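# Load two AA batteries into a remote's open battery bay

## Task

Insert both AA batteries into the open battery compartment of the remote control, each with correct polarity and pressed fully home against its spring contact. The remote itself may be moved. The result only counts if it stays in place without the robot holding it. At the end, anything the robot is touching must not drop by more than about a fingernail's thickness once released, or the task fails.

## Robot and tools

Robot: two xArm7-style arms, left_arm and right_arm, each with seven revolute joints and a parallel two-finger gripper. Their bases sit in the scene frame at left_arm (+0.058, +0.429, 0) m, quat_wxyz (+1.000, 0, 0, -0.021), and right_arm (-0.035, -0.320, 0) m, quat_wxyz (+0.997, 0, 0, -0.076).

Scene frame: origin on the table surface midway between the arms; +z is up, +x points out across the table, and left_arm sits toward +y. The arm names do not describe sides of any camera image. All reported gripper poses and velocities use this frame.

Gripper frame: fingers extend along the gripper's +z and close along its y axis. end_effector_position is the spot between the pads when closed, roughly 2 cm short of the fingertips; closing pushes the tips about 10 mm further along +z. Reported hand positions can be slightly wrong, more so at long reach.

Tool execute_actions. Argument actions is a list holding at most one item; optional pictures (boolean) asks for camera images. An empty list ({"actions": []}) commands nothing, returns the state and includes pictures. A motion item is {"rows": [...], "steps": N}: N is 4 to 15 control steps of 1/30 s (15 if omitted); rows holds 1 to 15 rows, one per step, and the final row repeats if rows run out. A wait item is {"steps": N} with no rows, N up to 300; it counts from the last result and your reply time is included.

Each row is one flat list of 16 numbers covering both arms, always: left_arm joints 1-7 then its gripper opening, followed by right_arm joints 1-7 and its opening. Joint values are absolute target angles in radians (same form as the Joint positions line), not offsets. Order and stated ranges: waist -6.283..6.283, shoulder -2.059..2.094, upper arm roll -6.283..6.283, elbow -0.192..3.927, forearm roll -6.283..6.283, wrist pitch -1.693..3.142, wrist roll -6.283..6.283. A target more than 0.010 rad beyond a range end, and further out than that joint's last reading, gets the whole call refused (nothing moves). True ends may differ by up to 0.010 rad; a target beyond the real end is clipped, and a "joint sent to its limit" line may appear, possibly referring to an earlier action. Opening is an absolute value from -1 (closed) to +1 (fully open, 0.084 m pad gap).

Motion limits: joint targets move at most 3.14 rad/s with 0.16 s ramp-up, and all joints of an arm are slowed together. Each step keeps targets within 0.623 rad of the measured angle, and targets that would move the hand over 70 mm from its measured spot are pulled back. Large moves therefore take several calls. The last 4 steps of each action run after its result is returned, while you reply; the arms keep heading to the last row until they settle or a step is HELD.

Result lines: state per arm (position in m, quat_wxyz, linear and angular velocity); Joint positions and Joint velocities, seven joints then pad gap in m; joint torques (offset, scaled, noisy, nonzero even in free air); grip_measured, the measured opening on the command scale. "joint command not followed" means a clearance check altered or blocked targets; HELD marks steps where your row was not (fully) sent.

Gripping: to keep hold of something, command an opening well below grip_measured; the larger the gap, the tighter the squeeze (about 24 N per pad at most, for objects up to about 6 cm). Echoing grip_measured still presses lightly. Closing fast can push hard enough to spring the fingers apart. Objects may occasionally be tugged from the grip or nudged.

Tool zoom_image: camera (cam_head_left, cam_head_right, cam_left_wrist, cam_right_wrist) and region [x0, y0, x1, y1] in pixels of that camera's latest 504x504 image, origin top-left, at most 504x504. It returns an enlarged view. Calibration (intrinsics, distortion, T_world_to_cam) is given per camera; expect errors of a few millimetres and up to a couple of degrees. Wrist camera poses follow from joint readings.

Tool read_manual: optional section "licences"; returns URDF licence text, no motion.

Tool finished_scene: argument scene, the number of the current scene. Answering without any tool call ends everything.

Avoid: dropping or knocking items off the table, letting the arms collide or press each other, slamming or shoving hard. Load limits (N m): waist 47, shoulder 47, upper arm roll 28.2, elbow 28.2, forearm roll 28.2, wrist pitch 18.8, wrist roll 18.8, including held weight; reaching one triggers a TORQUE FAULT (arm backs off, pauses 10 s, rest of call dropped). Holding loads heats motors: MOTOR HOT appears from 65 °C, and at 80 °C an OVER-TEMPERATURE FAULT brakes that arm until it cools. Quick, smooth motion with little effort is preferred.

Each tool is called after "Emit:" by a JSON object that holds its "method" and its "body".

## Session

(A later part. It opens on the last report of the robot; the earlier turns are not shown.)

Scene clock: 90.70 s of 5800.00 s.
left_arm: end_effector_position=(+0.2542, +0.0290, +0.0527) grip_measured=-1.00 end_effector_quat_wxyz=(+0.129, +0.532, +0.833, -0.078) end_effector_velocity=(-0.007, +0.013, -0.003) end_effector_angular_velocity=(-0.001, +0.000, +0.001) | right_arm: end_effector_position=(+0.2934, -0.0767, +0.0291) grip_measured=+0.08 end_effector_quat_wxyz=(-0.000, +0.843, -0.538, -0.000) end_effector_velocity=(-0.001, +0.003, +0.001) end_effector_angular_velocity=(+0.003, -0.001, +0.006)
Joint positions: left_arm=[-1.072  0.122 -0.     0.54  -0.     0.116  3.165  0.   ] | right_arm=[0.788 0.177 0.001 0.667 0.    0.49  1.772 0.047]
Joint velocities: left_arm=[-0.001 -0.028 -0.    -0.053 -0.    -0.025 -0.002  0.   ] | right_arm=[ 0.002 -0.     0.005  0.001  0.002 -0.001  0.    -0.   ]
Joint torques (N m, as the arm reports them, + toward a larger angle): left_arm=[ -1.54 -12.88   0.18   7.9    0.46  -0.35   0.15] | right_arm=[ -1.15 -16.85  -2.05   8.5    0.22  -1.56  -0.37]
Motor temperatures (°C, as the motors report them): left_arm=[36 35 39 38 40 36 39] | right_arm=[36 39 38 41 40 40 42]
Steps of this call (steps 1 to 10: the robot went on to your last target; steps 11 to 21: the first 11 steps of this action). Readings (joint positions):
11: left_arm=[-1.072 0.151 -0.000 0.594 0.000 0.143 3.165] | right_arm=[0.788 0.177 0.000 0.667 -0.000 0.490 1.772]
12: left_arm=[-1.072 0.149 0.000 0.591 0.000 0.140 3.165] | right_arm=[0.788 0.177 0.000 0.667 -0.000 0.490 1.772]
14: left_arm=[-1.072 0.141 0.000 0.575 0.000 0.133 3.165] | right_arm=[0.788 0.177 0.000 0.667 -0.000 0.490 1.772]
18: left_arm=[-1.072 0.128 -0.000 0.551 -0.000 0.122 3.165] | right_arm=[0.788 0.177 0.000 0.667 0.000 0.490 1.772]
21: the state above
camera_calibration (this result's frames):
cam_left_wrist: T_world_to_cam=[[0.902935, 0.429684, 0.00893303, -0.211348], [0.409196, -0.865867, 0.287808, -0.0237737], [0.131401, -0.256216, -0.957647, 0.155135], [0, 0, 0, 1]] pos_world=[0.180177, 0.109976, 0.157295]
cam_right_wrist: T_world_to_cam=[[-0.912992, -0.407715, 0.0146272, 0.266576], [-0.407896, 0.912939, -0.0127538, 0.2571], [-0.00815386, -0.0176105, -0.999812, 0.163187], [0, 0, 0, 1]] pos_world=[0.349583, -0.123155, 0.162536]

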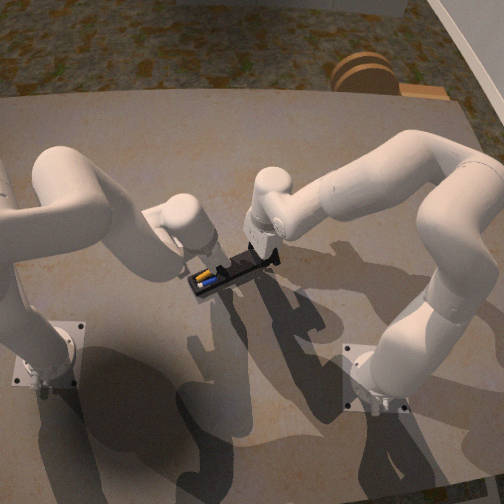

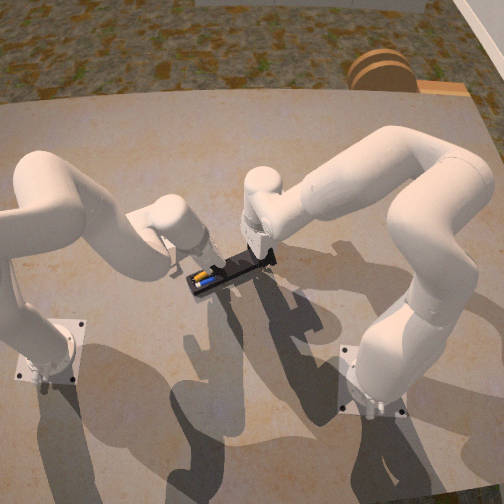

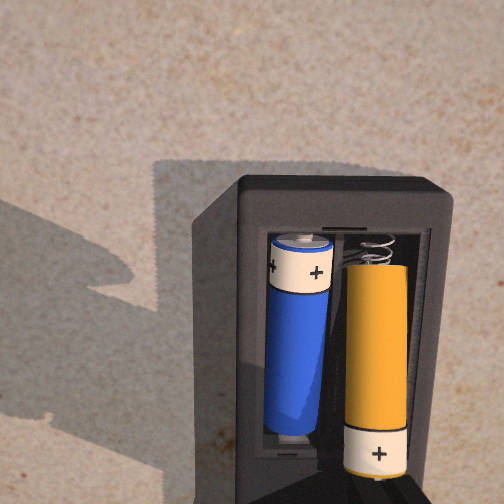

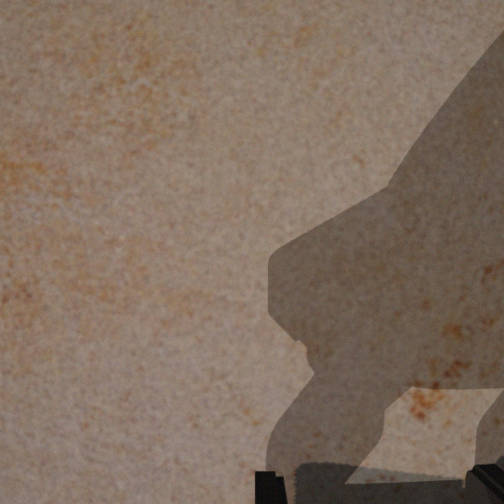

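Emit:
{"method": "execute_actions", "body": {"actions": [{"rows":[[-1.072,0.1197,0,0.5337,0,0.1140,3.165,-1,0.788,0.1768,0,0.6669,0,0.4901,1.772,-0.25],[-1.072,0.1197,0,0.5337,0,0.1140,3.165,-1,0.788,0.1768,0,0.6669,0,0.4901,1.772,-0.25],[-1.072,0.1180,0,0.5301,0,0.1121,3.165,-1,0.788,0.1768,0,0.6669,0,0.4901,1.772,-0.25],[-1.072,0.1180,0,0.5301,0,0.1121,3.165,-1,0.788,0.1768,0,0.6669,0,0.4901,1.772,-0.25],[-1.072,0.1164,0,0.5266,0,0.1102,3.165,-1,0.788,0.1768,0,0.6669,0,0.4901,1.772,-0.25],[-1.072,0.1164,0,0.5266,0,0.1102,3.165,-1,0.788,0.1768,0,0.6669,0,0.4901,1.772,-0.25],[-1.072,0.1147,0,0.5230,0,0.1083,3.165,-1,0.788,0.1768,0,0.6669,0,0.4901,1.772,-0.25]],"steps":14}], "pictures": true}}

Scene clock: 93.43 s of 5800.00 s.
left_arm: end_effector_position=(+0.2522, +0.0333, +0.0513) grip_measured=-1.00 end_effector_quat_wxyz=(+0.129, +0.532, +0.833, -0.078) end_effector_velocity=(-0.001, +0.003, -0.001) end_effector_angular_velocity=(-0.001, +0.000, +0.001) | right_arm: end_effector_position=(+0.2936, -0.0771, +0.0291) grip_measured=+0.08 end_effector_quat_wxyz=(-0.000, +0.843, -0.538, -0.000) end_effector_velocity=(-0.001, +0.002, +0.000) end_effector_angular_velocity=(+0.001, -0.001, +0.006)
Joint positions: left_arm=[-1.072  0.114  0.     0.524  0.     0.108  3.165  0.   ] | right_arm=[0.788 0.177 0.    0.667 0.    0.49  1.772 0.047]
Joint velocities: left_arm=[ 0.001 -0.005 -0.    -0.011 -0.001 -0.006  0.     0.   ] | right_arm=[ 0.002  0.     0.003  0.001 -0.    -0.    -0.     0.   ]
Joint torques (N m, as the arm reports them, + toward a larger angle): left_arm=[ -1.76 -11.78   0.43   5.4    0.52   0.26   0.19] | right_arm=[ -3.77 -16.89  -4.44   8.36   0.09  -1.34  -0.35]
Motor temperatures (°C, as the motors report them): left_arm=[36 35 39 38 40 36 39] | right_arm=[36 39 38 40 40 40 42]
Steps of this call (steps 1 to 4: the last 4 steps of your previous action; steps 5 to 15: the robot went on to your last target; steps 16 to 72: nothing new was sent; steps 73 to 82: the first 10 steps of this action). Readings (joint positions):
73: left_arm=[-1.072 0.121 -0.000 0.537 0.000 0.116 3.165] | right_arm=[0.788 0.177 -0.000 0.667 -0.000 0.490 1.772]
74: left_arm=[-1.072 0.121 0.000 0.536 0.000 0.115 3.165] | right_arm=[0.788 0.177 -0.000 0.667 -0.000 0.490 1.772]
76: left_arm=[-1.072 0.119 -0.000 0.533 0.000 0.113 3.165] | right_arm=[0.788 0.177 -0.000 0.667 -0.000 0.490 1.772]
80: left_arm=[-1.072 0.115 0.000 0.526 0.000 0.109 3.165] | right_arm=[0.788 0.177 0.000 0.667 0.000 0.490 1.772]
82: the state above
camera_calibration (this result's frames):
cam_left_wrist: T_world_to_cam=[[0.902856, 0.429849, 0.00894701, -0.21136], [0.409471, -0.866026, 0.286938, -0.018829], [0.131088, -0.2554, -0.957907, 0.155251], [0, 0, 0, 1]] pos_world=[0.178186, 0.114198, 0.15601]
cam_right_wrist: T_world_to_cam=[[-0.913311, -0.406991, 0.0148688, 0.266695], [-0.407178, 0.913257, -0.0129419, 0.257308], [-0.00831182, -0.0178743, -0.999806, 0.163145], [0, 0, 0, 1]] pos_world=[0.349702, -0.12353, 0.162478]

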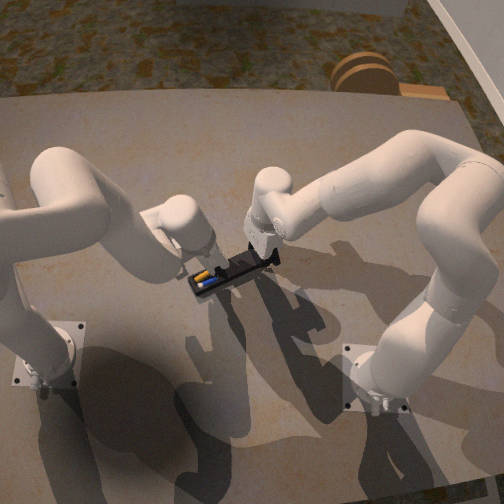

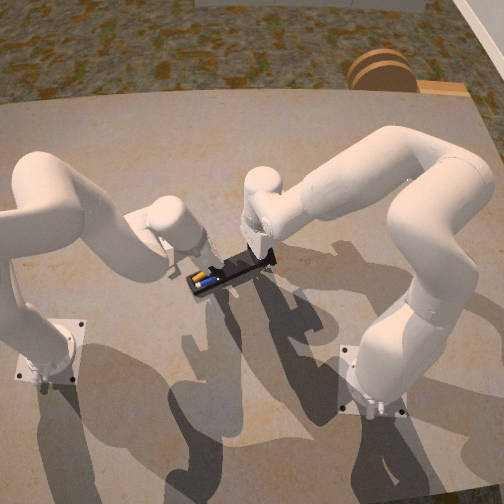

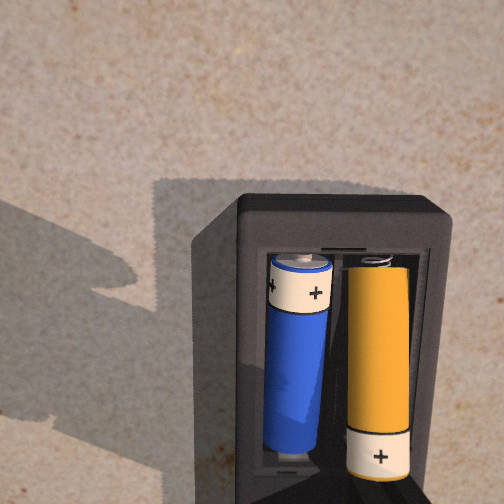

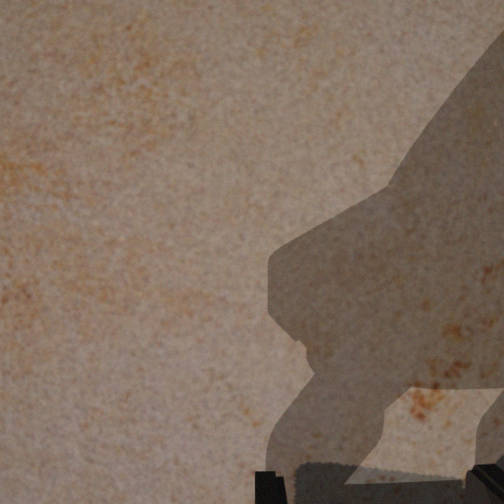

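Emit:
{"method": "execute_actions", "body": {"actions": []}}

Scene clock: 96.60 s of 5800.00 s.
left_arm: end_effector_position=(+0.2518, +0.0339, +0.0507) grip_measured=-1.00 end_effector_quat_wxyz=(+0.128, +0.532, +0.833, -0.078) end_effector_velocity=(-0.000, +0.000, -0.000) end_effector_angular_velocity=(+0.000, +0.000, +0.001) | right_arm: end_effector_position=(+0.2936, -0.0773, +0.0290) grip_measured=+0.08 end_effector_quat_wxyz=(+0.000, +0.843, -0.538, -0.000) end_effector_velocity=(-0.000, -0.000, -0.000) end_effector_angular_velocity=(+0.000, +0.000, -0.001)
Joint positions: left_arm=[-1.072  0.115 -0.     0.523  0.     0.108  3.165  0.   ] | right_arm=[0.788 0.177 0.    0.667 0.    0.49  1.772 0.047]
Joint velocities: left_arm=[ 0.    -0.     0.    -0.001  0.001  0.    -0.001  0.   ] | right_arm=[-0.001 -0.    -0.    -0.001  0.    -0.001  0.    -0.   ]
Joint torques (N m, as the arm reports them, + toward a larger angle): left_arm=[ -1.66 -11.55   0.42   4.37   0.51   0.72   0.09] | right_arm=[ -5.96 -16.93  -6.68   8.08  -0.15  -1.08  -0.25]
Motor temperatures (°C, as the motors report them): left_arm=[36 35 39 37 40 36 39] | right_arm=[36 39 38 40 40 40 42]
Kept back: nothing.
Steps of this call (steps 1 to 4: the last 4 steps of your previous action; steps 5 to 15: the robot went on to your last target; steps 16 to 90: nothing new was sent; then 0.17 s passed at rest). Readings (joint positions):
1: left_arm=[-1.072 0.114 0.000 0.524 0.000 0.108 3.165] | right_arm=[0.788 0.177 0.000 0.667 0.000 0.490 1.772]
2: left_arm=[-1.072 0.114 0.000 0.524 0.000 0.108 3.165] | right_arm=[0.788 0.177 0.000 0.667 0.000 0.490 1.772]
4: left_arm=[-1.072 0.114 0.000 0.524 0.000 0.108 3.165] | right_arm=[0.788 0.177 0.000 0.667 0.000 0.490 1.772]
8: left_arm=[-1.072 0.115 0.000 0.523 0.000 0.108 3.165] | right_arm=[0.788 0.177 0.000 0.667 0.000 0.490 1.772]
90: the state above
All arms were judged still, so your last target was given up. Only a new action makes them travel on or press farther. Fingers that are still opening or closing keep moving.
camera_calibration (this result's frames):
cam_left_wrist: T_world_to_cam=[[0.902898, 0.429762, 0.00891243, -0.211309], [0.409633, -0.866522, 0.285201, -0.0179073], [0.130292, -0.253857, -0.958426, 0.155079], [0, 0, 0, 1]] pos_world=[0.17792, 0.114663, 0.155622]
cam_right_wrist: T_world_to_cam=[[-0.913497, -0.406565, 0.0150822, 0.266735], [-0.406757, 0.913443, -0.0130712, 0.257438], [-0.00846237, -0.0180753, -0.999801, 0.163112], [0, 0, 0, 1]] pos_world=[0.349756, -0.123762, 0.162421]

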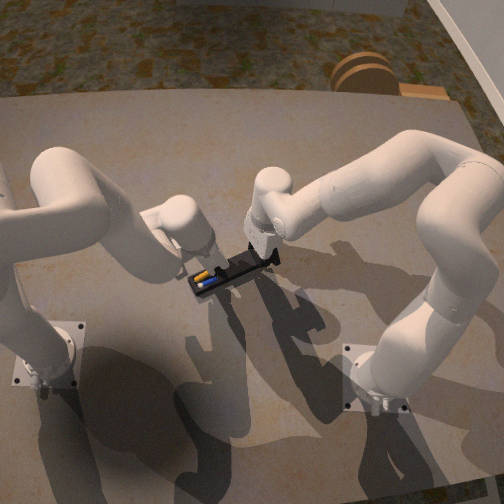

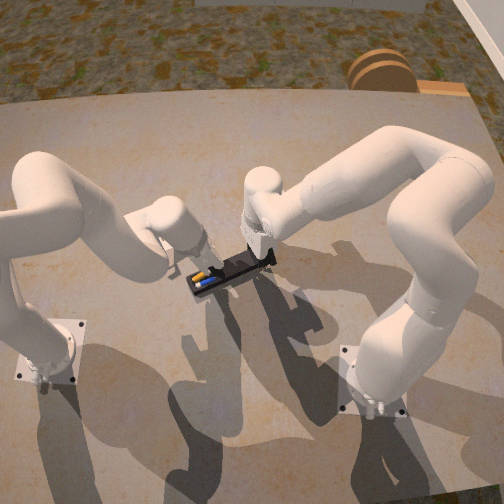

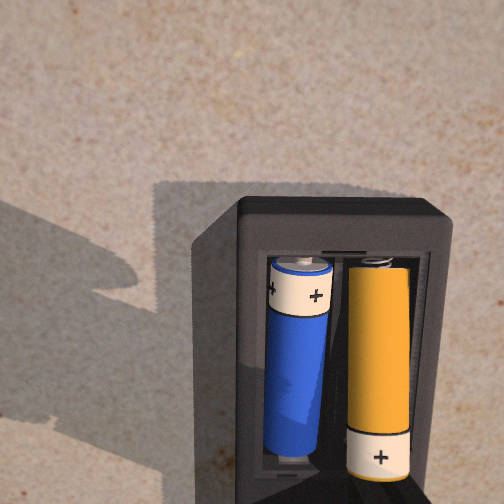

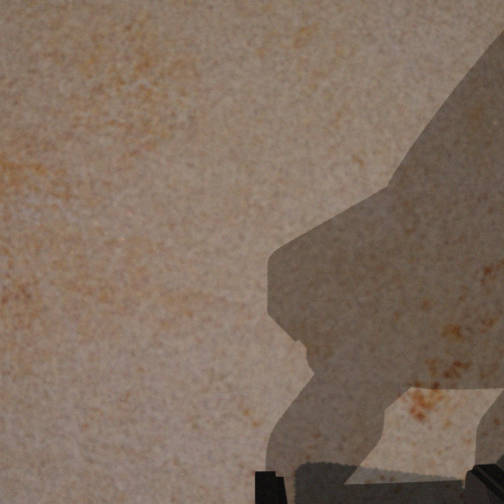

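Emit:
{"method": "execute_actions", "body": {"actions": [{"rows":[[-1.072,0.1162,0,0.5229,0,0.1067,3.165,-1,0.788,0.1768,0,0.6669,0,0.4901,1.772,-0.25],[-1.072,0.1178,0,0.5228,0,0.1050,3.165,-1,0.788,0.1768,0,0.6669,0,0.4901,1.772,-0.25],[-1.072,0.1193,0,0.5227,0,0.1034,3.165,-1,0.788,0.1768,0,0.6669,0,0.4901,1.772,-0.25],[-1.072,0.1208,0,0.5226,0,0.1018,3.165,-1,0.788,0.1768,0,0.6669,0,0.4901,1.772,-0.25],[-1.072,0.1223,0,0.5225,0,0.1002,3.165,-1,0.788,0.1768,0,0.6669,0,0.4901,1.772,-0.25],[-1.072,0.1239,0,0.5224,0,0.0985,3.165,-1,0.788,0.1768,0,0.6669,0,0.4901,1.772,-0.25]],"steps":15}], "pictures": true}}

Scene clock: 97.20 s of 5800.00 s.
left_arm: end_effector_position=(+0.2519, +0.0337, +0.0482) grip_measured=-1.00 end_effector_quat_wxyz=(+0.128, +0.532, +0.833, -0.078) end_effector_velocity=(+0.000, +0.000, +0.000) end_effector_angular_velocity=(-0.001, -0.000, +0.002) | right_arm: end_effector_position=(+0.2936, -0.0773, +0.0290) grip_measured=+0.08 end_effector_quat_wxyz=(-0.000, +0.843, -0.538, +0.000) end_effector_velocity=(+0.001, +0.000, +0.000) end_effector_angular_velocity=(+0.001, -0.001, -0.001)
Joint positions: left_arm=[-1.072  0.124 -0.     0.523  0.     0.098  3.165  0.   ] | right_arm=[ 0.788  0.177  0.     0.667 -0.     0.49   1.772  0.047]
Joint velocities: left_arm=[ 0.001 -0.001 -0.    -0.    -0.001 -0.    -0.     0.   ] | right_arm=[-0.     0.     0.     0.001  0.    -0.     0.    -0.   ]
Joint torques (N m, as the arm reports them, + toward a larger angle): left_arm=[ -1.97 -11.27   0.52   3.76   0.49   0.96   0.19] | right_arm=[ -5.97 -16.78  -6.77   8.    -0.11  -1.01  -0.29]
Motor temperatures (°C, as the motors report them): left_arm=[36 35 39 37 40 36 39] | right_arm=[36 39 38 40 40 40 42]
Steps of this call (steps 1 to 7: nothing new was sent; steps 8 to 18: the first 11 steps of this action). Readings (joint positions):
8: left_arm=[-1.072 0.115 -0.000 0.523 -0.000 0.108 3.165] | right_arm=[0.788 0.177 0.000 0.667 0.000 0.490 1.772]
9: left_arm=[-1.072 0.115 -0.000 0.523 0.000 0.107 3.165] | right_arm=[0.788 0.177 -0.000 0.667 -0.000 0.490 1.772]
11: left_arm=[-1.072 0.118 -0.000 0.523 0.000 0.104 3.165] | right_arm=[0.788 0.177 -0.000 0.667 -0.000 0.490 1.772]
15: left_arm=[-1.072 0.123 -0.000 0.523 0.000 0.099 3.165] | right_arm=[0.788 0.177 -0.000 0.667 -0.000 0.490 1.772]
18: the state above
camera_calibration (this result's frames):
cam_left_wrist: T_world_to_cam=[[0.902902, 0.429754, 0.00892491, -0.211282], [0.409481, -0.866254, 0.286234, -0.0174409], [0.130741, -0.254787, -0.958118, 0.15252], [0, 0, 0, 1]] pos_world=[0.177968, 0.114551, 0.15301]
cam_right_wrist: T_world_to_cam=[[-0.913495, -0.406573, 0.0149868, 0.266774], [-0.406763, 0.91344, -0.0130573, 0.25744], [-0.00838078, -0.0180239, -0.999802, 0.16312], [0, 0, 0, 1]] pos_world=[0.34978, -0.123753, 0.162451]

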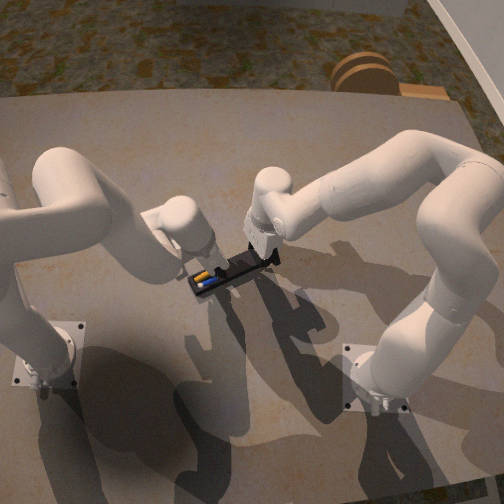

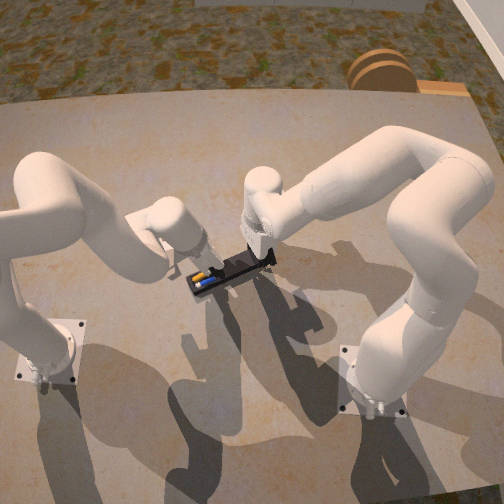

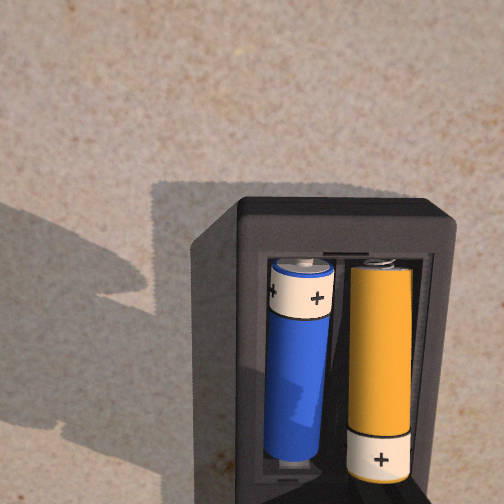

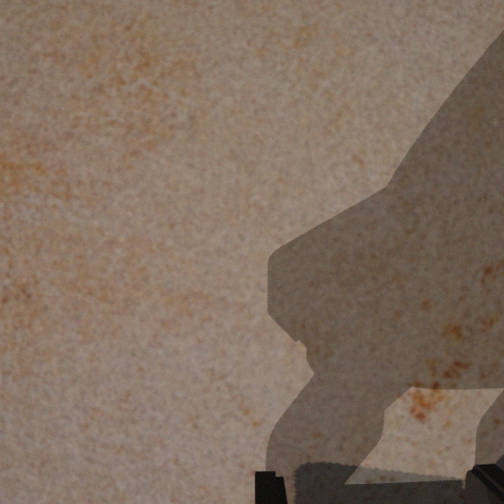

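Lower 3 mm more.

Emit:
{"method": "execute_actions", "body": {"actions": [{"rows":[[-1.072,0.1254,0,0.5223,0,0.0969,3.165,-1,0.788,0.1768,0,0.6669,0,0.4901,1.772,-0.25],[-1.072,0.1269,0,0.5222,0,0.0953,3.165,-1,0.788,0.1768,0,0.6669,0,0.4901,1.772,-0.25],[-1.072,0.1285,0,0.5221,0,0.0936,3.165,-1,0.788,0.1768,0,0.6669,0,0.4901,1.772,-0.25],[-1.072,0.1300,0,0.5220,0,0.0920,3.165,-1,0.788,0.1768,0,0.6669,0,0.4901,1.772,-0.25],[-1.072,0.1315,0,0.5219,0,0.0904,3.165,-1,0.788,0.1768,0,0.6669,0,0.4901,1.772,-0.25],[-1.072,0.1331,0,0.5218,0,0.0888,3.165,-1,0.788,0.1768,0,0.6669,0,0.4901,1.772,-0.25]],"steps":15}], "pictures": true}}

Scene clock: 97.77 s of 5800.00 s.
left_arm: end_effector_position=(+0.2518, +0.0340, +0.0453) grip_measured=-1.00 end_effector_quat_wxyz=(+0.128, +0.532, +0.833, -0.078) end_effector_velocity=(-0.000, +0.001, -0.000) end_effector_angular_velocity=(+0.000, +0.001, +0.002) | right_arm: end_effector_position=(+0.2934, -0.0769, +0.0291) grip_measured=+0.08 end_effector_quat_wxyz=(-0.000, +0.843, -0.538, -0.000) end_effector_velocity=(+0.000, +0.000, -0.000) end_effector_angular_velocity=(+0.000, +0.000, -0.000)
Joint positions: left_arm=[-1.072  0.133  0.     0.522 -0.     0.089  3.165  0.   ] | right_arm=[0.788 0.177 0.001 0.667 0.    0.49  1.772 0.047]
Joint velocities: left_arm=[-0.    -0.001 -0.    -0.002 -0.    -0.    -0.002  0.   ] | right_arm=[ 0.001  0.    -0.001  0.     0.     0.    -0.    -0.   ]
Joint torques (N m, as the arm reports them, + toward a larger angle): left_arm=[ -1.61 -10.99   0.32   2.72   0.67   1.32   0.13] | right_arm=[ -7.51 -16.6   -8.26   7.84  -0.2   -0.89  -0.27]
Motor temperatures (°C, as the motors report them): left_arm=[36 35 39 37 40 36 39] | right_arm=[36 39 38 40 40 40 42]
Steps of this call (steps 1 to 4: the last 4 steps of your previous action; steps 5 to 6: the robot went on to your last target; steps 7 to 17: the first 11 steps of this action). Readings (joint positions):
7: left_arm=[-1.072 0.124 -0.000 0.523 0.000 0.098 3.165] | right_arm=[0.788 0.177 0.000 0.667 0.000 0.490 1.772]
8: left_arm=[-1.072 0.124 -0.000 0.523 0.000 0.097 3.165] | right_arm=[0.788 0.177 0.000 0.667 0.000 0.490 1.772]
10: left_arm=[-1.072 0.127 -0.000 0.523 0.000 0.095 3.165] | right_arm=[0.788 0.177 0.000 0.667 0.000 0.490 1.772]
14: left_arm=[-1.072 0.133 0.000 0.522 0.000 0.089 3.165] | right_arm=[0.788 0.177 0.001 0.667 0.000 0.490 1.772]
17: the state above
camera_calibration (this result's frames):
cam_left_wrist: T_world_to_cam=[[0.902891, 0.429778, 0.00892105, -0.211263], [0.409565, -0.866359, 0.285796, -0.0162674], [0.130558, -0.254389, -0.958249, 0.149845], [0, 0, 0, 1]] pos_world=[0.177847, 0.114822, 0.150123]
cam_right_wrist: T_world_to_cam=[[-0.913114, -0.407435, 0.0148258, 0.266577], [-0.40762, 0.913061, -0.0128629, 0.257203], [-0.00829607, -0.0177886, -0.999807, 0.163158], [0, 0, 0, 1]] pos_world=[0.34961, -0.123327, 0.162483]

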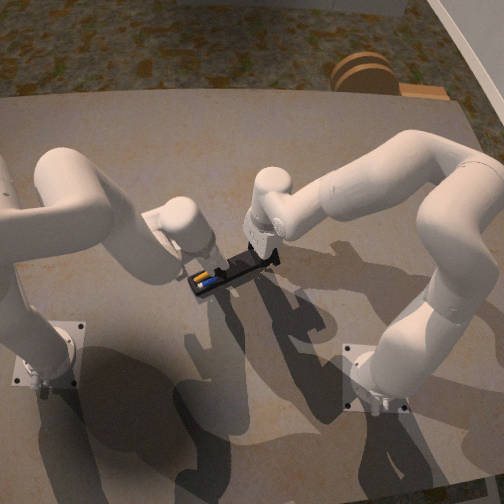

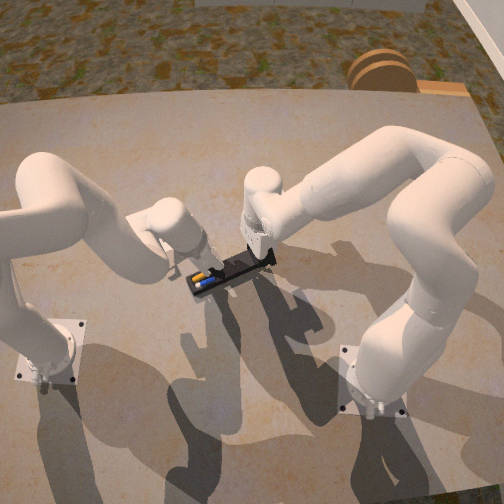

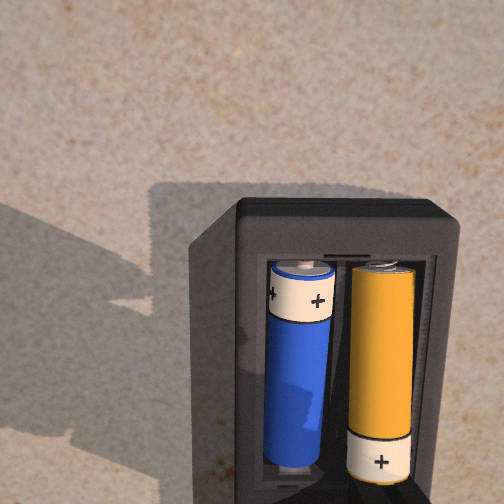

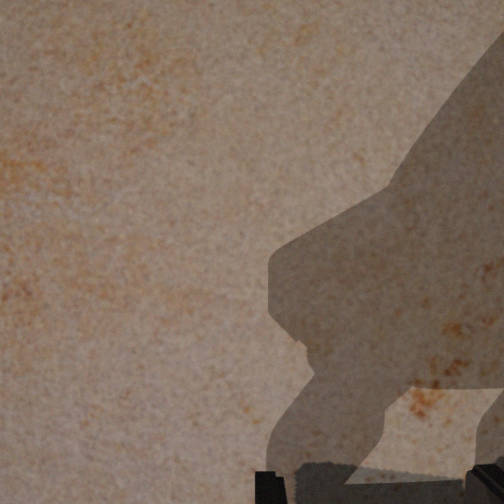

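Emit:
{"method": "execute_actions", "body": {"actions": [{"rows":[[-1.072,0.1339,0,0.5236,0,0.0897,3.165,-1,0.788,0.1768,0,0.6669,0,0.4901,1.772,-0.25],[-1.072,0.1348,0,0.5254,0,0.0907,3.165,-1,0.788,0.1768,0,0.6669,0,0.4901,1.772,-0.25],[-1.072,0.1356,0,0.5272,0,0.0916,3.165,-1,0.788,0.1768,0,0.6669,0,0.4901,1.772,-0.25],[-1.072,0.1365,0,0.5290,0,0.0926,3.165,-1,0.788,0.1768,0,0.6669,0,0.4901,1.772,-0.25],[-1.072,0.1373,0,0.5307,0,0.0935,3.165,-1,0.788,0.1768,0,0.6669,0,0.4901,1.772,-0.25],[-1.072,0.1381,0,0.5325,0,0.0945,3.165,-1,0.788,0.1768,0,0.6669,0,0.4901,1.772,-0.25],[-1.072,0.1390,0,0.5343,0,0.0954,3.165,-1,0.788,0.1768,0,0.6669,0,0.4901,1.772,-0.25],[-1.072,0.1398,0,0.5361,0,0.0964,3.165,-1,0.788,0.1768,0,0.6669,0,0.4901,1.772,-0.25]],"steps":15}], "pictures": true}}

Scene clock: 98.47 s of 5800.00 s.
left_arm: end_effector_position=(+0.2528, +0.0319, +0.0449) grip_measured=-1.00 end_effector_quat_wxyz=(+0.126, +0.532, +0.833, -0.077) end_effector_velocity=(+0.001, -0.003, +0.001) end_effector_angular_velocity=(-0.002, -0.001, -0.000) | right_arm: end_effector_position=(+0.2940, -0.0782, +0.0289) grip_measured=+0.08 end_effector_quat_wxyz=(+0.000, +0.842, -0.539, +0.000) end_effector_velocity=(+0.000, -0.000, -0.000) end_effector_angular_velocity=(-0.000, +0.000, -0.000)
Joint positions: left_arm=[-1.072  0.14   0.     0.534 -0.     0.097  3.165  0.   ] | right_arm=[ 0.787  0.177 -0.001  0.667 -0.     0.49   1.772  0.047]
Joint velocities: left_arm=[-0.001  0.002 -0.     0.008  0.     0.004 -0.001  0.   ] | right_arm=[-0.001  0.    -0.     0.    -0.001  0.    -0.    -0.   ]
Joint torques (N m, as the arm reports them, + toward a larger angle): left_arm=[ -1.94 -12.05   0.37   4.45   0.58   0.65   0.14] | right_arm=[ -5.59 -16.69  -6.41   8.07   0.03  -1.19  -0.26]
Motor temperatures (°C, as the motors report them): left_arm=[36 35 39 37 40 36 39] | right_arm=[36 39 38 40 40 40 42]
Steps of this call (steps 1 to 4: the last 4 steps of your previous action; steps 5 to 10: the robot went on to your last target; steps 11 to 21: the first 11 steps of this action). Readings (joint positions):
11: left_arm=[-1.072 0.133 -0.000 0.522 0.000 0.089 3.165] | right_arm=[0.788 0.177 0.001 0.667 0.000 0.490 1.772]
12: left_arm=[-1.072 0.133 -0.000 0.523 -0.000 0.089 3.165] | right_arm=[0.788 0.177 0.000 0.667 0.000 0.490 1.772]
14: left_arm=[-1.072 0.135 -0.000 0.525 -0.000 0.091 3.165] | right_arm=[0.788 0.177 0.000 0.667 -0.000 0.490 1.772]
18: left_arm=[-1.072 0.139 0.000 0.531 -0.000 0.096 3.165] | right_arm=[0.788 0.177 -0.001 0.667 -0.000 0.490 1.772]
21: the state above
camera_calibration (this result's frames):
cam_left_wrist: T_world_to_cam=[[0.902895, 0.42977, 0.00886943, -0.211305], [0.410138, -0.867461, 0.281601, -0.0184023], [0.128718, -0.250618, -0.959491, 0.149162], [0, 0, 0, 1]] pos_world=[0.179134, 0.112232, 0.150176]
cam_right_wrist: T_world_to_cam=[[-0.914273, -0.4048, 0.0155701, 0.267067], [-0.405004, 0.914215, -0.0135124, 0.257946], [-0.00876463, -0.01866, -0.999787, 0.163017], [0, 0, 0, 1]] pos_world=[0.35007, -0.124668, 0.162309]

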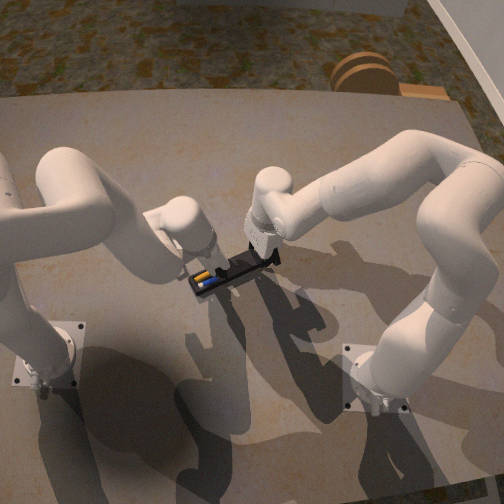

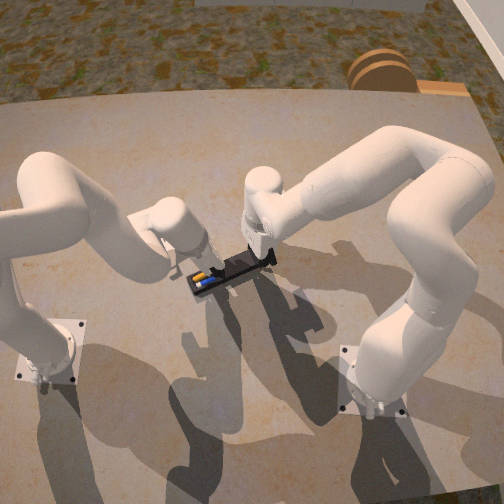

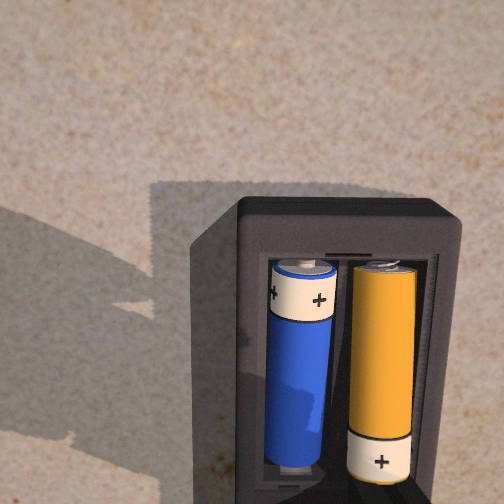

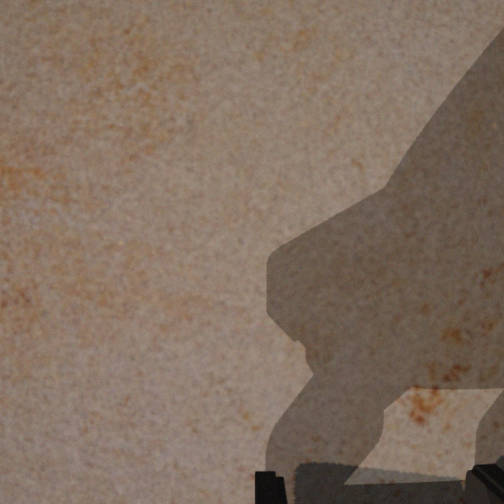

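Emit:
{"method": "execute_actions", "body": {"actions": [{"rows":[[-1.072,0.1403,0,0.5379,0,0.0978,3.165,-1,0.788,0.1768,0,0.6669,0,0.4901,1.772,-0.25],[-1.072,0.1407,0,0.5397,0,0.0991,3.165,-1,0.788,0.1768,0,0.6669,0,0.4901,1.772,-0.25],[-1.072,0.1412,0,0.5415,0,0.1005,3.165,-1,0.788,0.1768,0,0.6669,0,0.4901,1.772,-0.25],[-1.072,0.1417,0,0.5434,0,0.1018,3.165,-1,0.788,0.1768,0,0.6669,0,0.4901,1.772,-0.25],[-1.072,0.1421,0,0.5452,0,0.1032,3.165,-1,0.788,0.1768,0,0.6669,0,0.4901,1.772,-0.25],[-1.072,0.1426,0,0.5470,0,0.1045,3.165,-1,0.788,0.1768,0,0.6669,0,0.4901,1.772,-0.25],[-1.072,0.1430,0,0.5488,0,0.1059,3.165,-1,0.788,0.1768,0,0.6669,0,0.4901,1.772,-0.25],[-1.072,0.1435,0,0.5506,0,0.1072,3.165,-1,0.788,0.1768,0,0.6669,0,0.4901,1.772,-0.25]],"steps":15}], "pictures": true}}

Scene clock: 99.07 s of 5800.00 s.
left_arm: end_effector_position=(+0.2547, +0.0284, +0.0466) grip_measured=-1.00 end_effector_quat_wxyz=(+0.126, +0.532, +0.834, -0.076) end_effector_velocity=(+0.001, -0.001, +0.000) end_effector_angular_velocity=(+0.002, +0.000, -0.001) | right_arm: end_effector_position=(+0.2941, -0.0783, +0.0289) grip_measured=+0.08 end_effector_quat_wxyz=(+0.000, +0.842, -0.539, +0.000) end_effector_velocity=(+0.000, +0.000, +0.000) end_effector_angular_velocity=(+0.001, -0.001, -0.001)
Joint positions: left_arm=[-1.072  0.144  0.     0.548 -0.     0.108  3.165  0.   ] | right_arm=[ 0.787  0.177 -0.002  0.667 -0.     0.49   1.772  0.047]
Joint velocities: left_arm=[0.001 0.002 0.    0.006 0.001 0.005 0.001 0.   ] | right_arm=[-0.    -0.     0.     0.001  0.    -0.     0.    -0.   ]
Joint torques (N m, as the arm reports them, + toward a larger angle): left_arm=[ -2.14 -13.81   0.3    7.29   0.77  -0.75   0.17] | right_arm=[ -1.53 -16.98  -2.33   8.66   0.34  -1.6   -0.26]
Motor temperatures (°C, as the motors report them): left_arm=[36 35 39 37 40 36 39] | right_arm=[36 39 38 40 40 40 42]
Steps of this call (steps 1 to 4: the last 4 steps of your previous action; steps 5 to 7: the robot went on to your last target; steps 8 to 18: the first 11 steps of this action). Readings (joint positions):
8: left_arm=[-1.072 0.140 0.000 0.535 -0.000 0.097 3.165] | right_arm=[0.787 0.177 -0.001 0.667 -0.000 0.490 1.772]
9: left_arm=[-1.072 0.140 0.000 0.536 -0.000 0.098 3.165] | right_arm=[0.787 0.177 -0.001 0.667 -0.000 0.490 1.772]
11: left_arm=[-1.072 0.141 0.000 0.539 -0.000 0.100 3.165] | right_arm=[0.787 0.177 -0.001 0.667 -0.000 0.490 1.772]
15: left_arm=[-1.072 0.143 0.000 0.546 -0.000 0.106 3.165] | right_arm=[0.787 0.177 -0.001 0.667 -0.000 0.490 1.772]
18: the state above
camera_calibration (this result's frames):
cam_left_wrist: T_world_to_cam=[[0.902772, 0.430027, 0.00888712, -0.211481], [0.410439, -0.86746, 0.281163, -0.0227374], [0.128617, -0.250179, -0.959619, 0.149712], [0, 0, 0, 1]] pos_world=[0.180996, 0.108674, 0.151939]
cam_right_wrist: T_world_to_cam=[[-0.914426, -0.404457, 0.0154645, 0.267209], [-0.40466, 0.914368, -0.0135029, 0.257964], [-0.00867888, -0.0186052, -0.999789, 0.163036], [0, 0, 0, 1]] pos_world=[0.350146, -0.124766, 0.162353]

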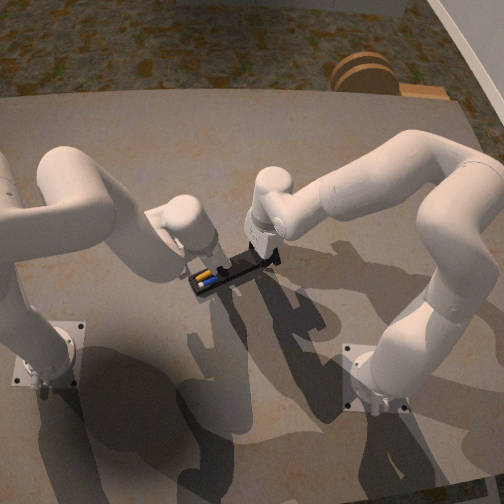

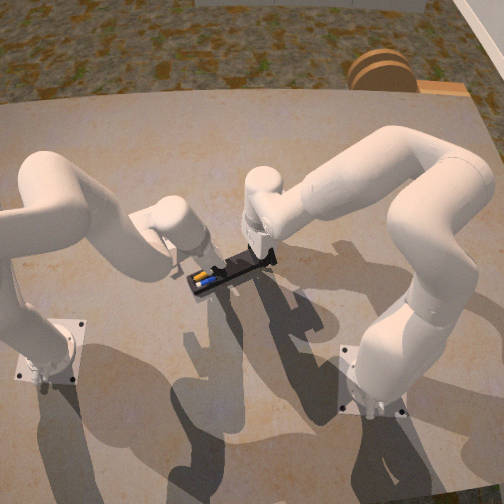

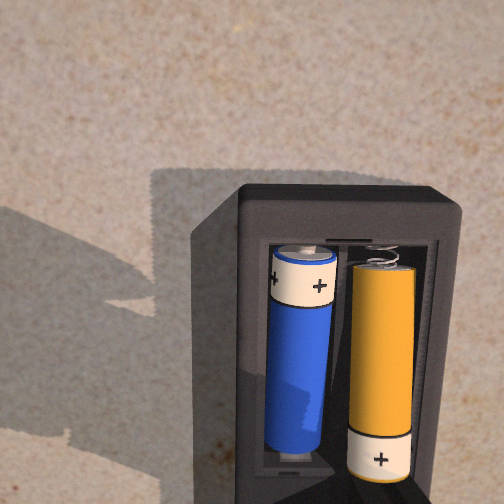

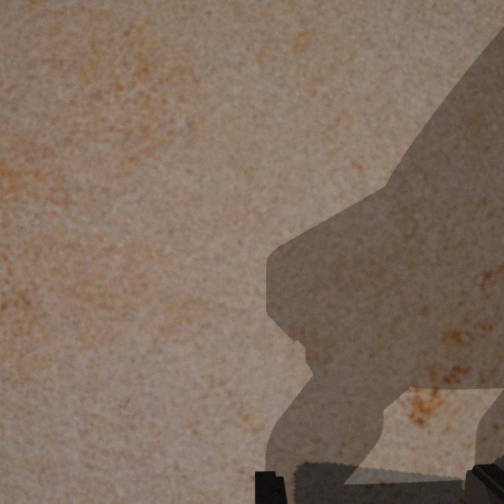

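Emit:
{"method": "execute_actions", "body": {"actions": [{"rows":[[-1.072,0.143,0,0.5545,0,0.1110,3.165,-1,0.788,0.1768,0,0.6669,0,0.4901,1.772,-0.25],[-1.072,0.1425,0,0.5585,0,0.1150,3.165,-1,0.788,0.1768,0,0.6669,0,0.4901,1.772,-0.25],[-1.072,0.142,0,0.5625,0,0.1190,3.165,-1,0.788,0.1768,0,0.6669,0,0.4901,1.772,-0.25],[-1.072,0.141,0,0.5660,0,0.1240,3.165,-1,0.788,0.1768,0,0.6669,0,0.4901,1.772,-0.25],[-1.072,0.137,0,0.5680,0,0.1310,3.165,-1,0.788,0.1768,0,0.6669,0,0.4901,1.772,-0.25],[-1.072,0.131,0,0.5690,0,0.1380,3.165,-1,0.788,0.1768,0,0.6669,0,0.4901,1.772,-0.25],[-1.072,0.122,0,0.5700,0,0.1480,3.165,-1,0.788,0.1768,0,0.6669,0,0.4901,1.772,-0.25],[-1.072,0.110,0,0.5707,0,0.1607,3.165,-1,0.788,0.1768,0,0.6669,0,0.4901,1.772,-0.25]],"steps":15}], "pictures": true}}

Scene clock: 99.83 s of 5800.00 s.
left_arm: end_effector_position=(+0.2580, +0.0212, +0.0629) grip_measured=-1.00 end_effector_quat_wxyz=(+0.129, +0.532, +0.833, -0.078) end_effector_velocity=(+0.006, -0.014, +0.032) end_effector_angular_velocity=(-0.038, -0.018, -0.002) | right_arm: end_effector_position=(+0.2936, -0.0774, +0.0290) grip_measured=+0.08 end_effector_quat_wxyz=(+0.000, +0.843, -0.538, -0.000) end_effector_velocity=(+0.000, +0.000, +0.000) end_effector_angular_velocity=(+0.000, -0.001, +0.000)
Joint positions: left_arm=[-1.072  0.11  -0.     0.572  0.     0.158  3.165  0.   ] | right_arm=[ 0.788  0.177 -0.     0.667  0.     0.49   1.772  0.047]
Joint velocities: left_arm=[-0.001 -0.066 -0.001  0.026 -0.     0.049 -0.     0.   ] | right_arm=[-0.001 -0.     0.     0.    -0.    -0.    -0.    -0.   ]
Joint torques (N m, as the arm reports them, + toward a larger angle): left_arm=[ -1.66 -11.19   0.34   7.84   0.64  -0.99   0.02] | right_arm=[  0.59 -17.25  -0.23   8.91   0.33  -1.79  -0.36]
Motor temperatures (°C, as the motors report them): left_arm=[36 35 39 37 40 36 39] | right_arm=[36 39 38 40 40 40 42]
Steps of this call (steps 1 to 4: the last 4 steps of your previous action; steps 5 to 12: the robot went on to your last target; steps 13 to 23: the first 11 steps of this action). Readings (joint positions):
13: left_arm=[-1.072 0.144 -0.000 0.550 0.000 0.108 3.165] | right_arm=[0.787 0.177 -0.001 0.667 -0.000 0.490 1.772]
14: left_arm=[-1.072 0.144 -0.000 0.552 0.000 0.110 3.165] | right_arm=[0.788 0.177 -0.001 0.667 -0.000 0.490 1.772]
16: left_arm=[-1.072 0.143 -0.000 0.559 0.000 0.116 3.165] | right_arm=[0.788 0.177 -0.000 0.667 0.000 0.490 1.772]
20: left_arm=[-1.072 0.129 0.000 0.569 0.000 0.140 3.165] | right_arm=[0.788 0.177 -0.000 0.667 0.000 0.490 1.772]
23: the state above
camera_calibration (this result's frames):
cam_left_wrist: T_world_to_cam=[[0.902925, 0.429705, 0.00894716, -0.211565], [0.409153, -0.865742, 0.288243, -0.0350402], [0.131605, -0.256601, -0.957516, 0.162415], [0, 0, 0, 1]] pos_world=[0.183989, 0.102251, 0.167508]
cam_right_wrist: T_world_to_cam=[[-0.913583, -0.406367, 0.0152111, 0.266741], [-0.406561, 0.91353, -0.0131114, 0.257469], [-0.00856773, -0.0181626, -0.999798, 0.163085], [0, 0, 0, 1]] pos_world=[0.349765, -0.123849, 0.162371]

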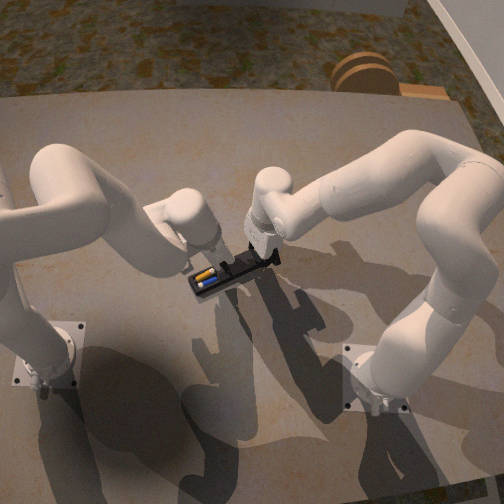

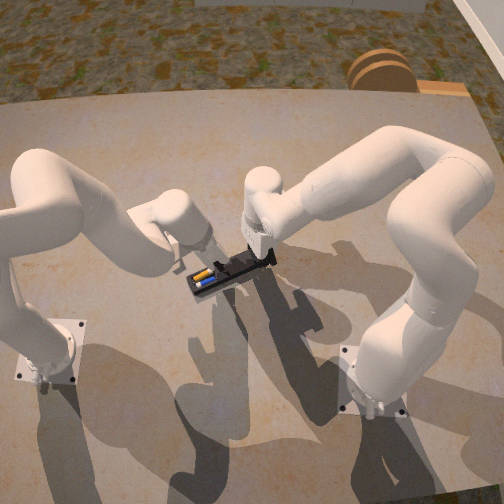

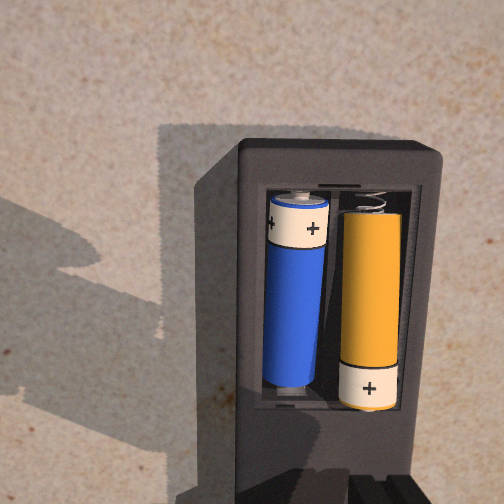

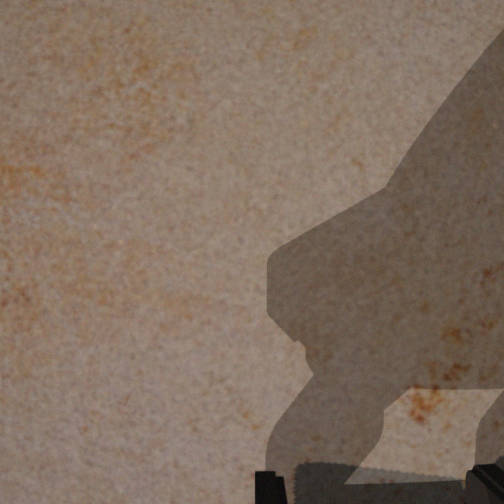

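Emit:
{"method": "zoom_image", "body": {"camera": "cam_left_wrist", "region": [230,320,450,460]}}

Emit:
{"method": "zoom_image", "body": {"camera": "cam_head_right", "region": [180,250,240,300]}}

Region (230, 320, 450, 460) of cam_left_wrist's 504x504 image, scaled by 2.291, with more detail than that image has; it fills the top 321 rows of this view, and the rest is white.

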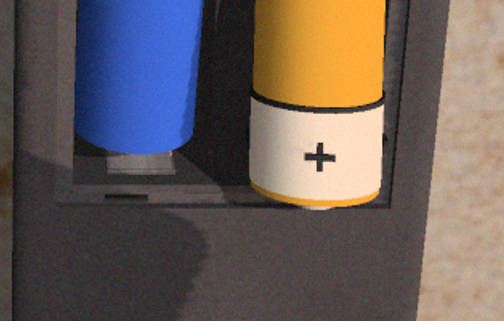

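Region (180, 250, 240, 300) of cam_head_right's 504x504 image, scaled by 8.400, with more detail than that image has.

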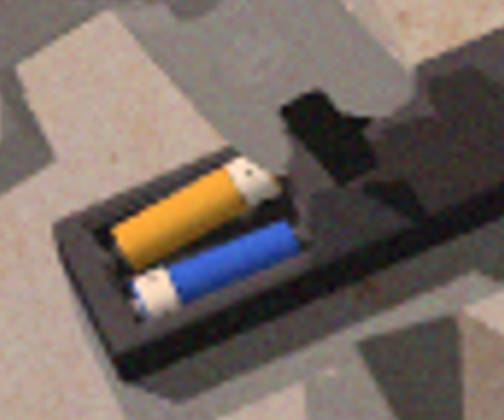

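Emit:
{"method": "execute_actions", "body": {"actions": [{"rows":[[-1.072,0.118,0,0.566,0,0.148,3.165,-1,0.788,0.1768,0,0.6669,0,0.4901,1.772,-0.25],[-1.072,0.125,0,0.562,0,0.137,3.165,-1,0.788,0.1768,0,0.6669,0,0.4901,1.772,-0.25],[-1.072,0.1314,0,0.5587,0,0.1272,3.165,-1,0.788,0.1768,0,0.6669,0,0.4901,1.772,-0.25],[-1.072,0.1314,0,0.5587,0,0.1272,3.165,-1,0.788,0.1768,0,0.6669,0,0.4901,1.772,-0.25],[-1.072,0.1314,0,0.5587,0,0.1272,3.165,-1,0.788,0.1768,0,0.6669,0,0.4901,1.772,-0.25],[-1.072,0.1314,0,0.5587,0,0.1272,3.165,-1,0.788,0.1768,0,0.6669,0,0.4901,1.772,-0.25],[-1.072,0.1290,0,0.5552,0,0.1261,3.165,-1,0.788,0.1768,0,0.6669,0,0.4901,1.772,-0.25],[-1.072,0.1265,0,0.5517,0,0.1250,3.165,-1,0.788,0.1768,0,0.6669,0,0.4901,1.772,-0.25],[-1.072,0.1241,0,0.5481,0,0.1240,3.165,-1,0.788,0.1768,0,0.6669,0,0.4901,1.772,-0.25],[-1.072,0.1216,0,0.5446,0,0.1229,3.165,-1,0.788,0.1768,0,0.6669,0,0.4901,1.772,-0.25],[-1.072,0.1192,0,0.5411,0,0.1218,3.165,-1,0.788,0.1768,0,0.6669,0,0.4901,1.772,-0.25]],"steps":15}], "pictures": true}}

Scene clock: 102.30 s of 5800.00 s.
left_arm: end_effector_position=(+0.2550, +0.0274, +0.0535) grip_measured=-1.00 end_effector_quat_wxyz=(+0.128, +0.532, +0.833, -0.078) end_effector_velocity=(-0.013, +0.025, +0.002) end_effector_angular_velocity=(-0.005, -0.003, -0.002) | right_arm: end_effector_position=(+0.2936, -0.0774, +0.0290) grip_measured=+0.08 end_effector_quat_wxyz=(-0.000, +0.843, -0.538, -0.000) end_effector_velocity=(+0.000, +0.000, +0.000) end_effector_angular_velocity=(+0.001, -0.001, +0.001)
Joint positions: left_arm=[-1.072  0.123 -0.     0.548  0.     0.124  3.165  0.   ] | right_arm=[0.788 0.177 0.    0.667 0.    0.49  1.772 0.047]
Joint velocities: left_arm=[-0.    -0.078 -0.001 -0.104  0.001 -0.032  0.001  0.   ] | right_arm=[ 0.     0.     0.     0.001 -0.    -0.     0.    -0.   ]
Joint torques (N m, as the arm reports them, + toward a larger angle): left_arm=[ -1.89 -12.94   0.2    8.15   0.44  -1.17   0.11] | right_arm=[  0.61 -17.02  -0.31   8.93   0.35  -1.78  -0.32]
Motor temperatures (°C, as the motors report them): left_arm=[35 35 39 37 40 36 39] | right_arm=[36 39 38 40 40 40 42]
Steps of this call (steps 1 to 4: the last 4 steps of your previous action; steps 5 to 15: the robot went on to your last target; steps 16 to 63: nothing new was sent; steps 64 to 74: the first 11 steps of this action). Readings (joint positions):
64: left_arm=[-1.072 0.110 -0.000 0.571 -0.000 0.160 3.165] | right_arm=[0.788 0.177 0.000 0.667 0.000 0.490 1.772]
65: left_arm=[-1.072 0.113 -0.000 0.569 0.000 0.154 3.165] | right_arm=[0.788 0.177 0.000 0.667 -0.000 0.490 1.772]
67: left_arm=[-1.072 0.124 -0.000 0.563 0.000 0.137 3.165] | right_arm=[0.788 0.177 0.000 0.667 0.000 0.490 1.772]
71: left_arm=[-1.072 0.131 0.000 0.556 -0.000 0.127 3.165] | right_arm=[0.788 0.177 0.000 0.667 -0.000 0.490 1.772]
74: the state above
camera_calibration (this result's frames):
cam_left_wrist: T_world_to_cam=[[0.902901, 0.429757, 0.00892192, -0.211422], [0.409521, -0.866324, 0.285964, -0.0256485], [0.130624, -0.254544, -0.958199, 0.155576], [0, 0, 0, 1]] pos_world=[0.181074, 0.108241, 0.158294]
cam_right_wrist: T_world_to_cam=[[-0.913509, -0.406538, 0.0150724, 0.266746], [-0.40673, 0.913455, -0.0130731, 0.257443], [-0.00845317, -0.0180728, -0.999801, 0.163111], [0, 0, 0, 1]] pos_world=[0.349764, -0.123772, 0.162423]

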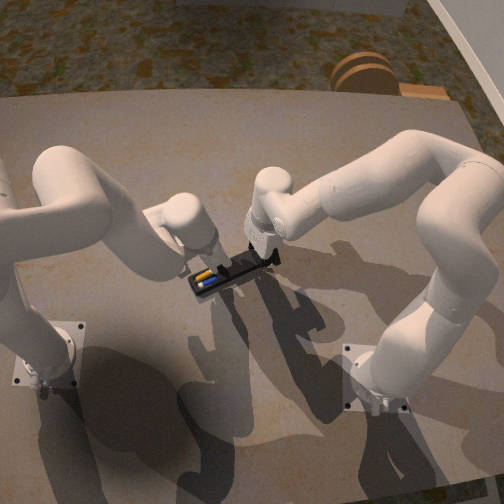

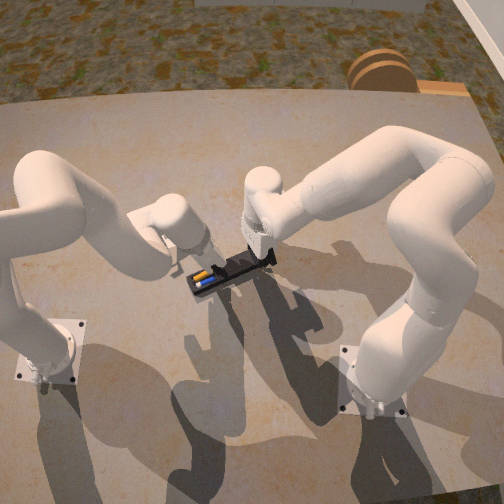

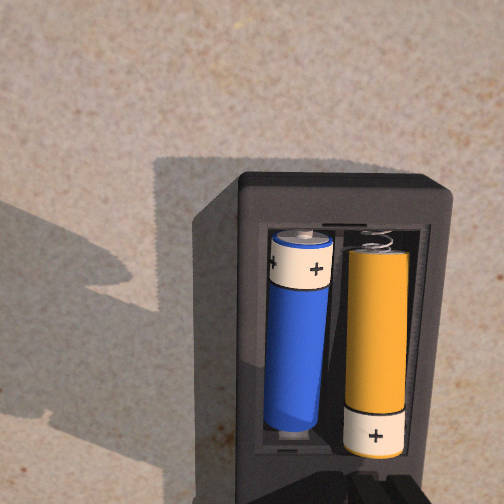

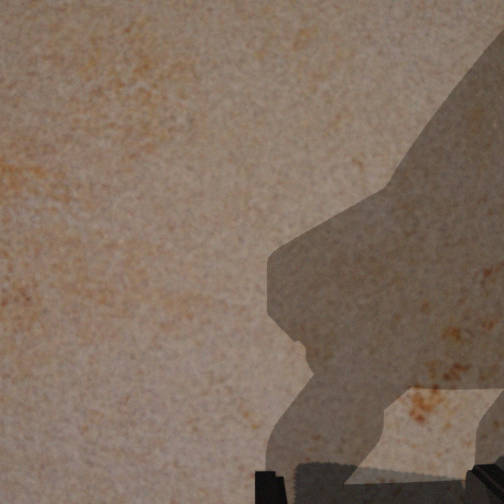

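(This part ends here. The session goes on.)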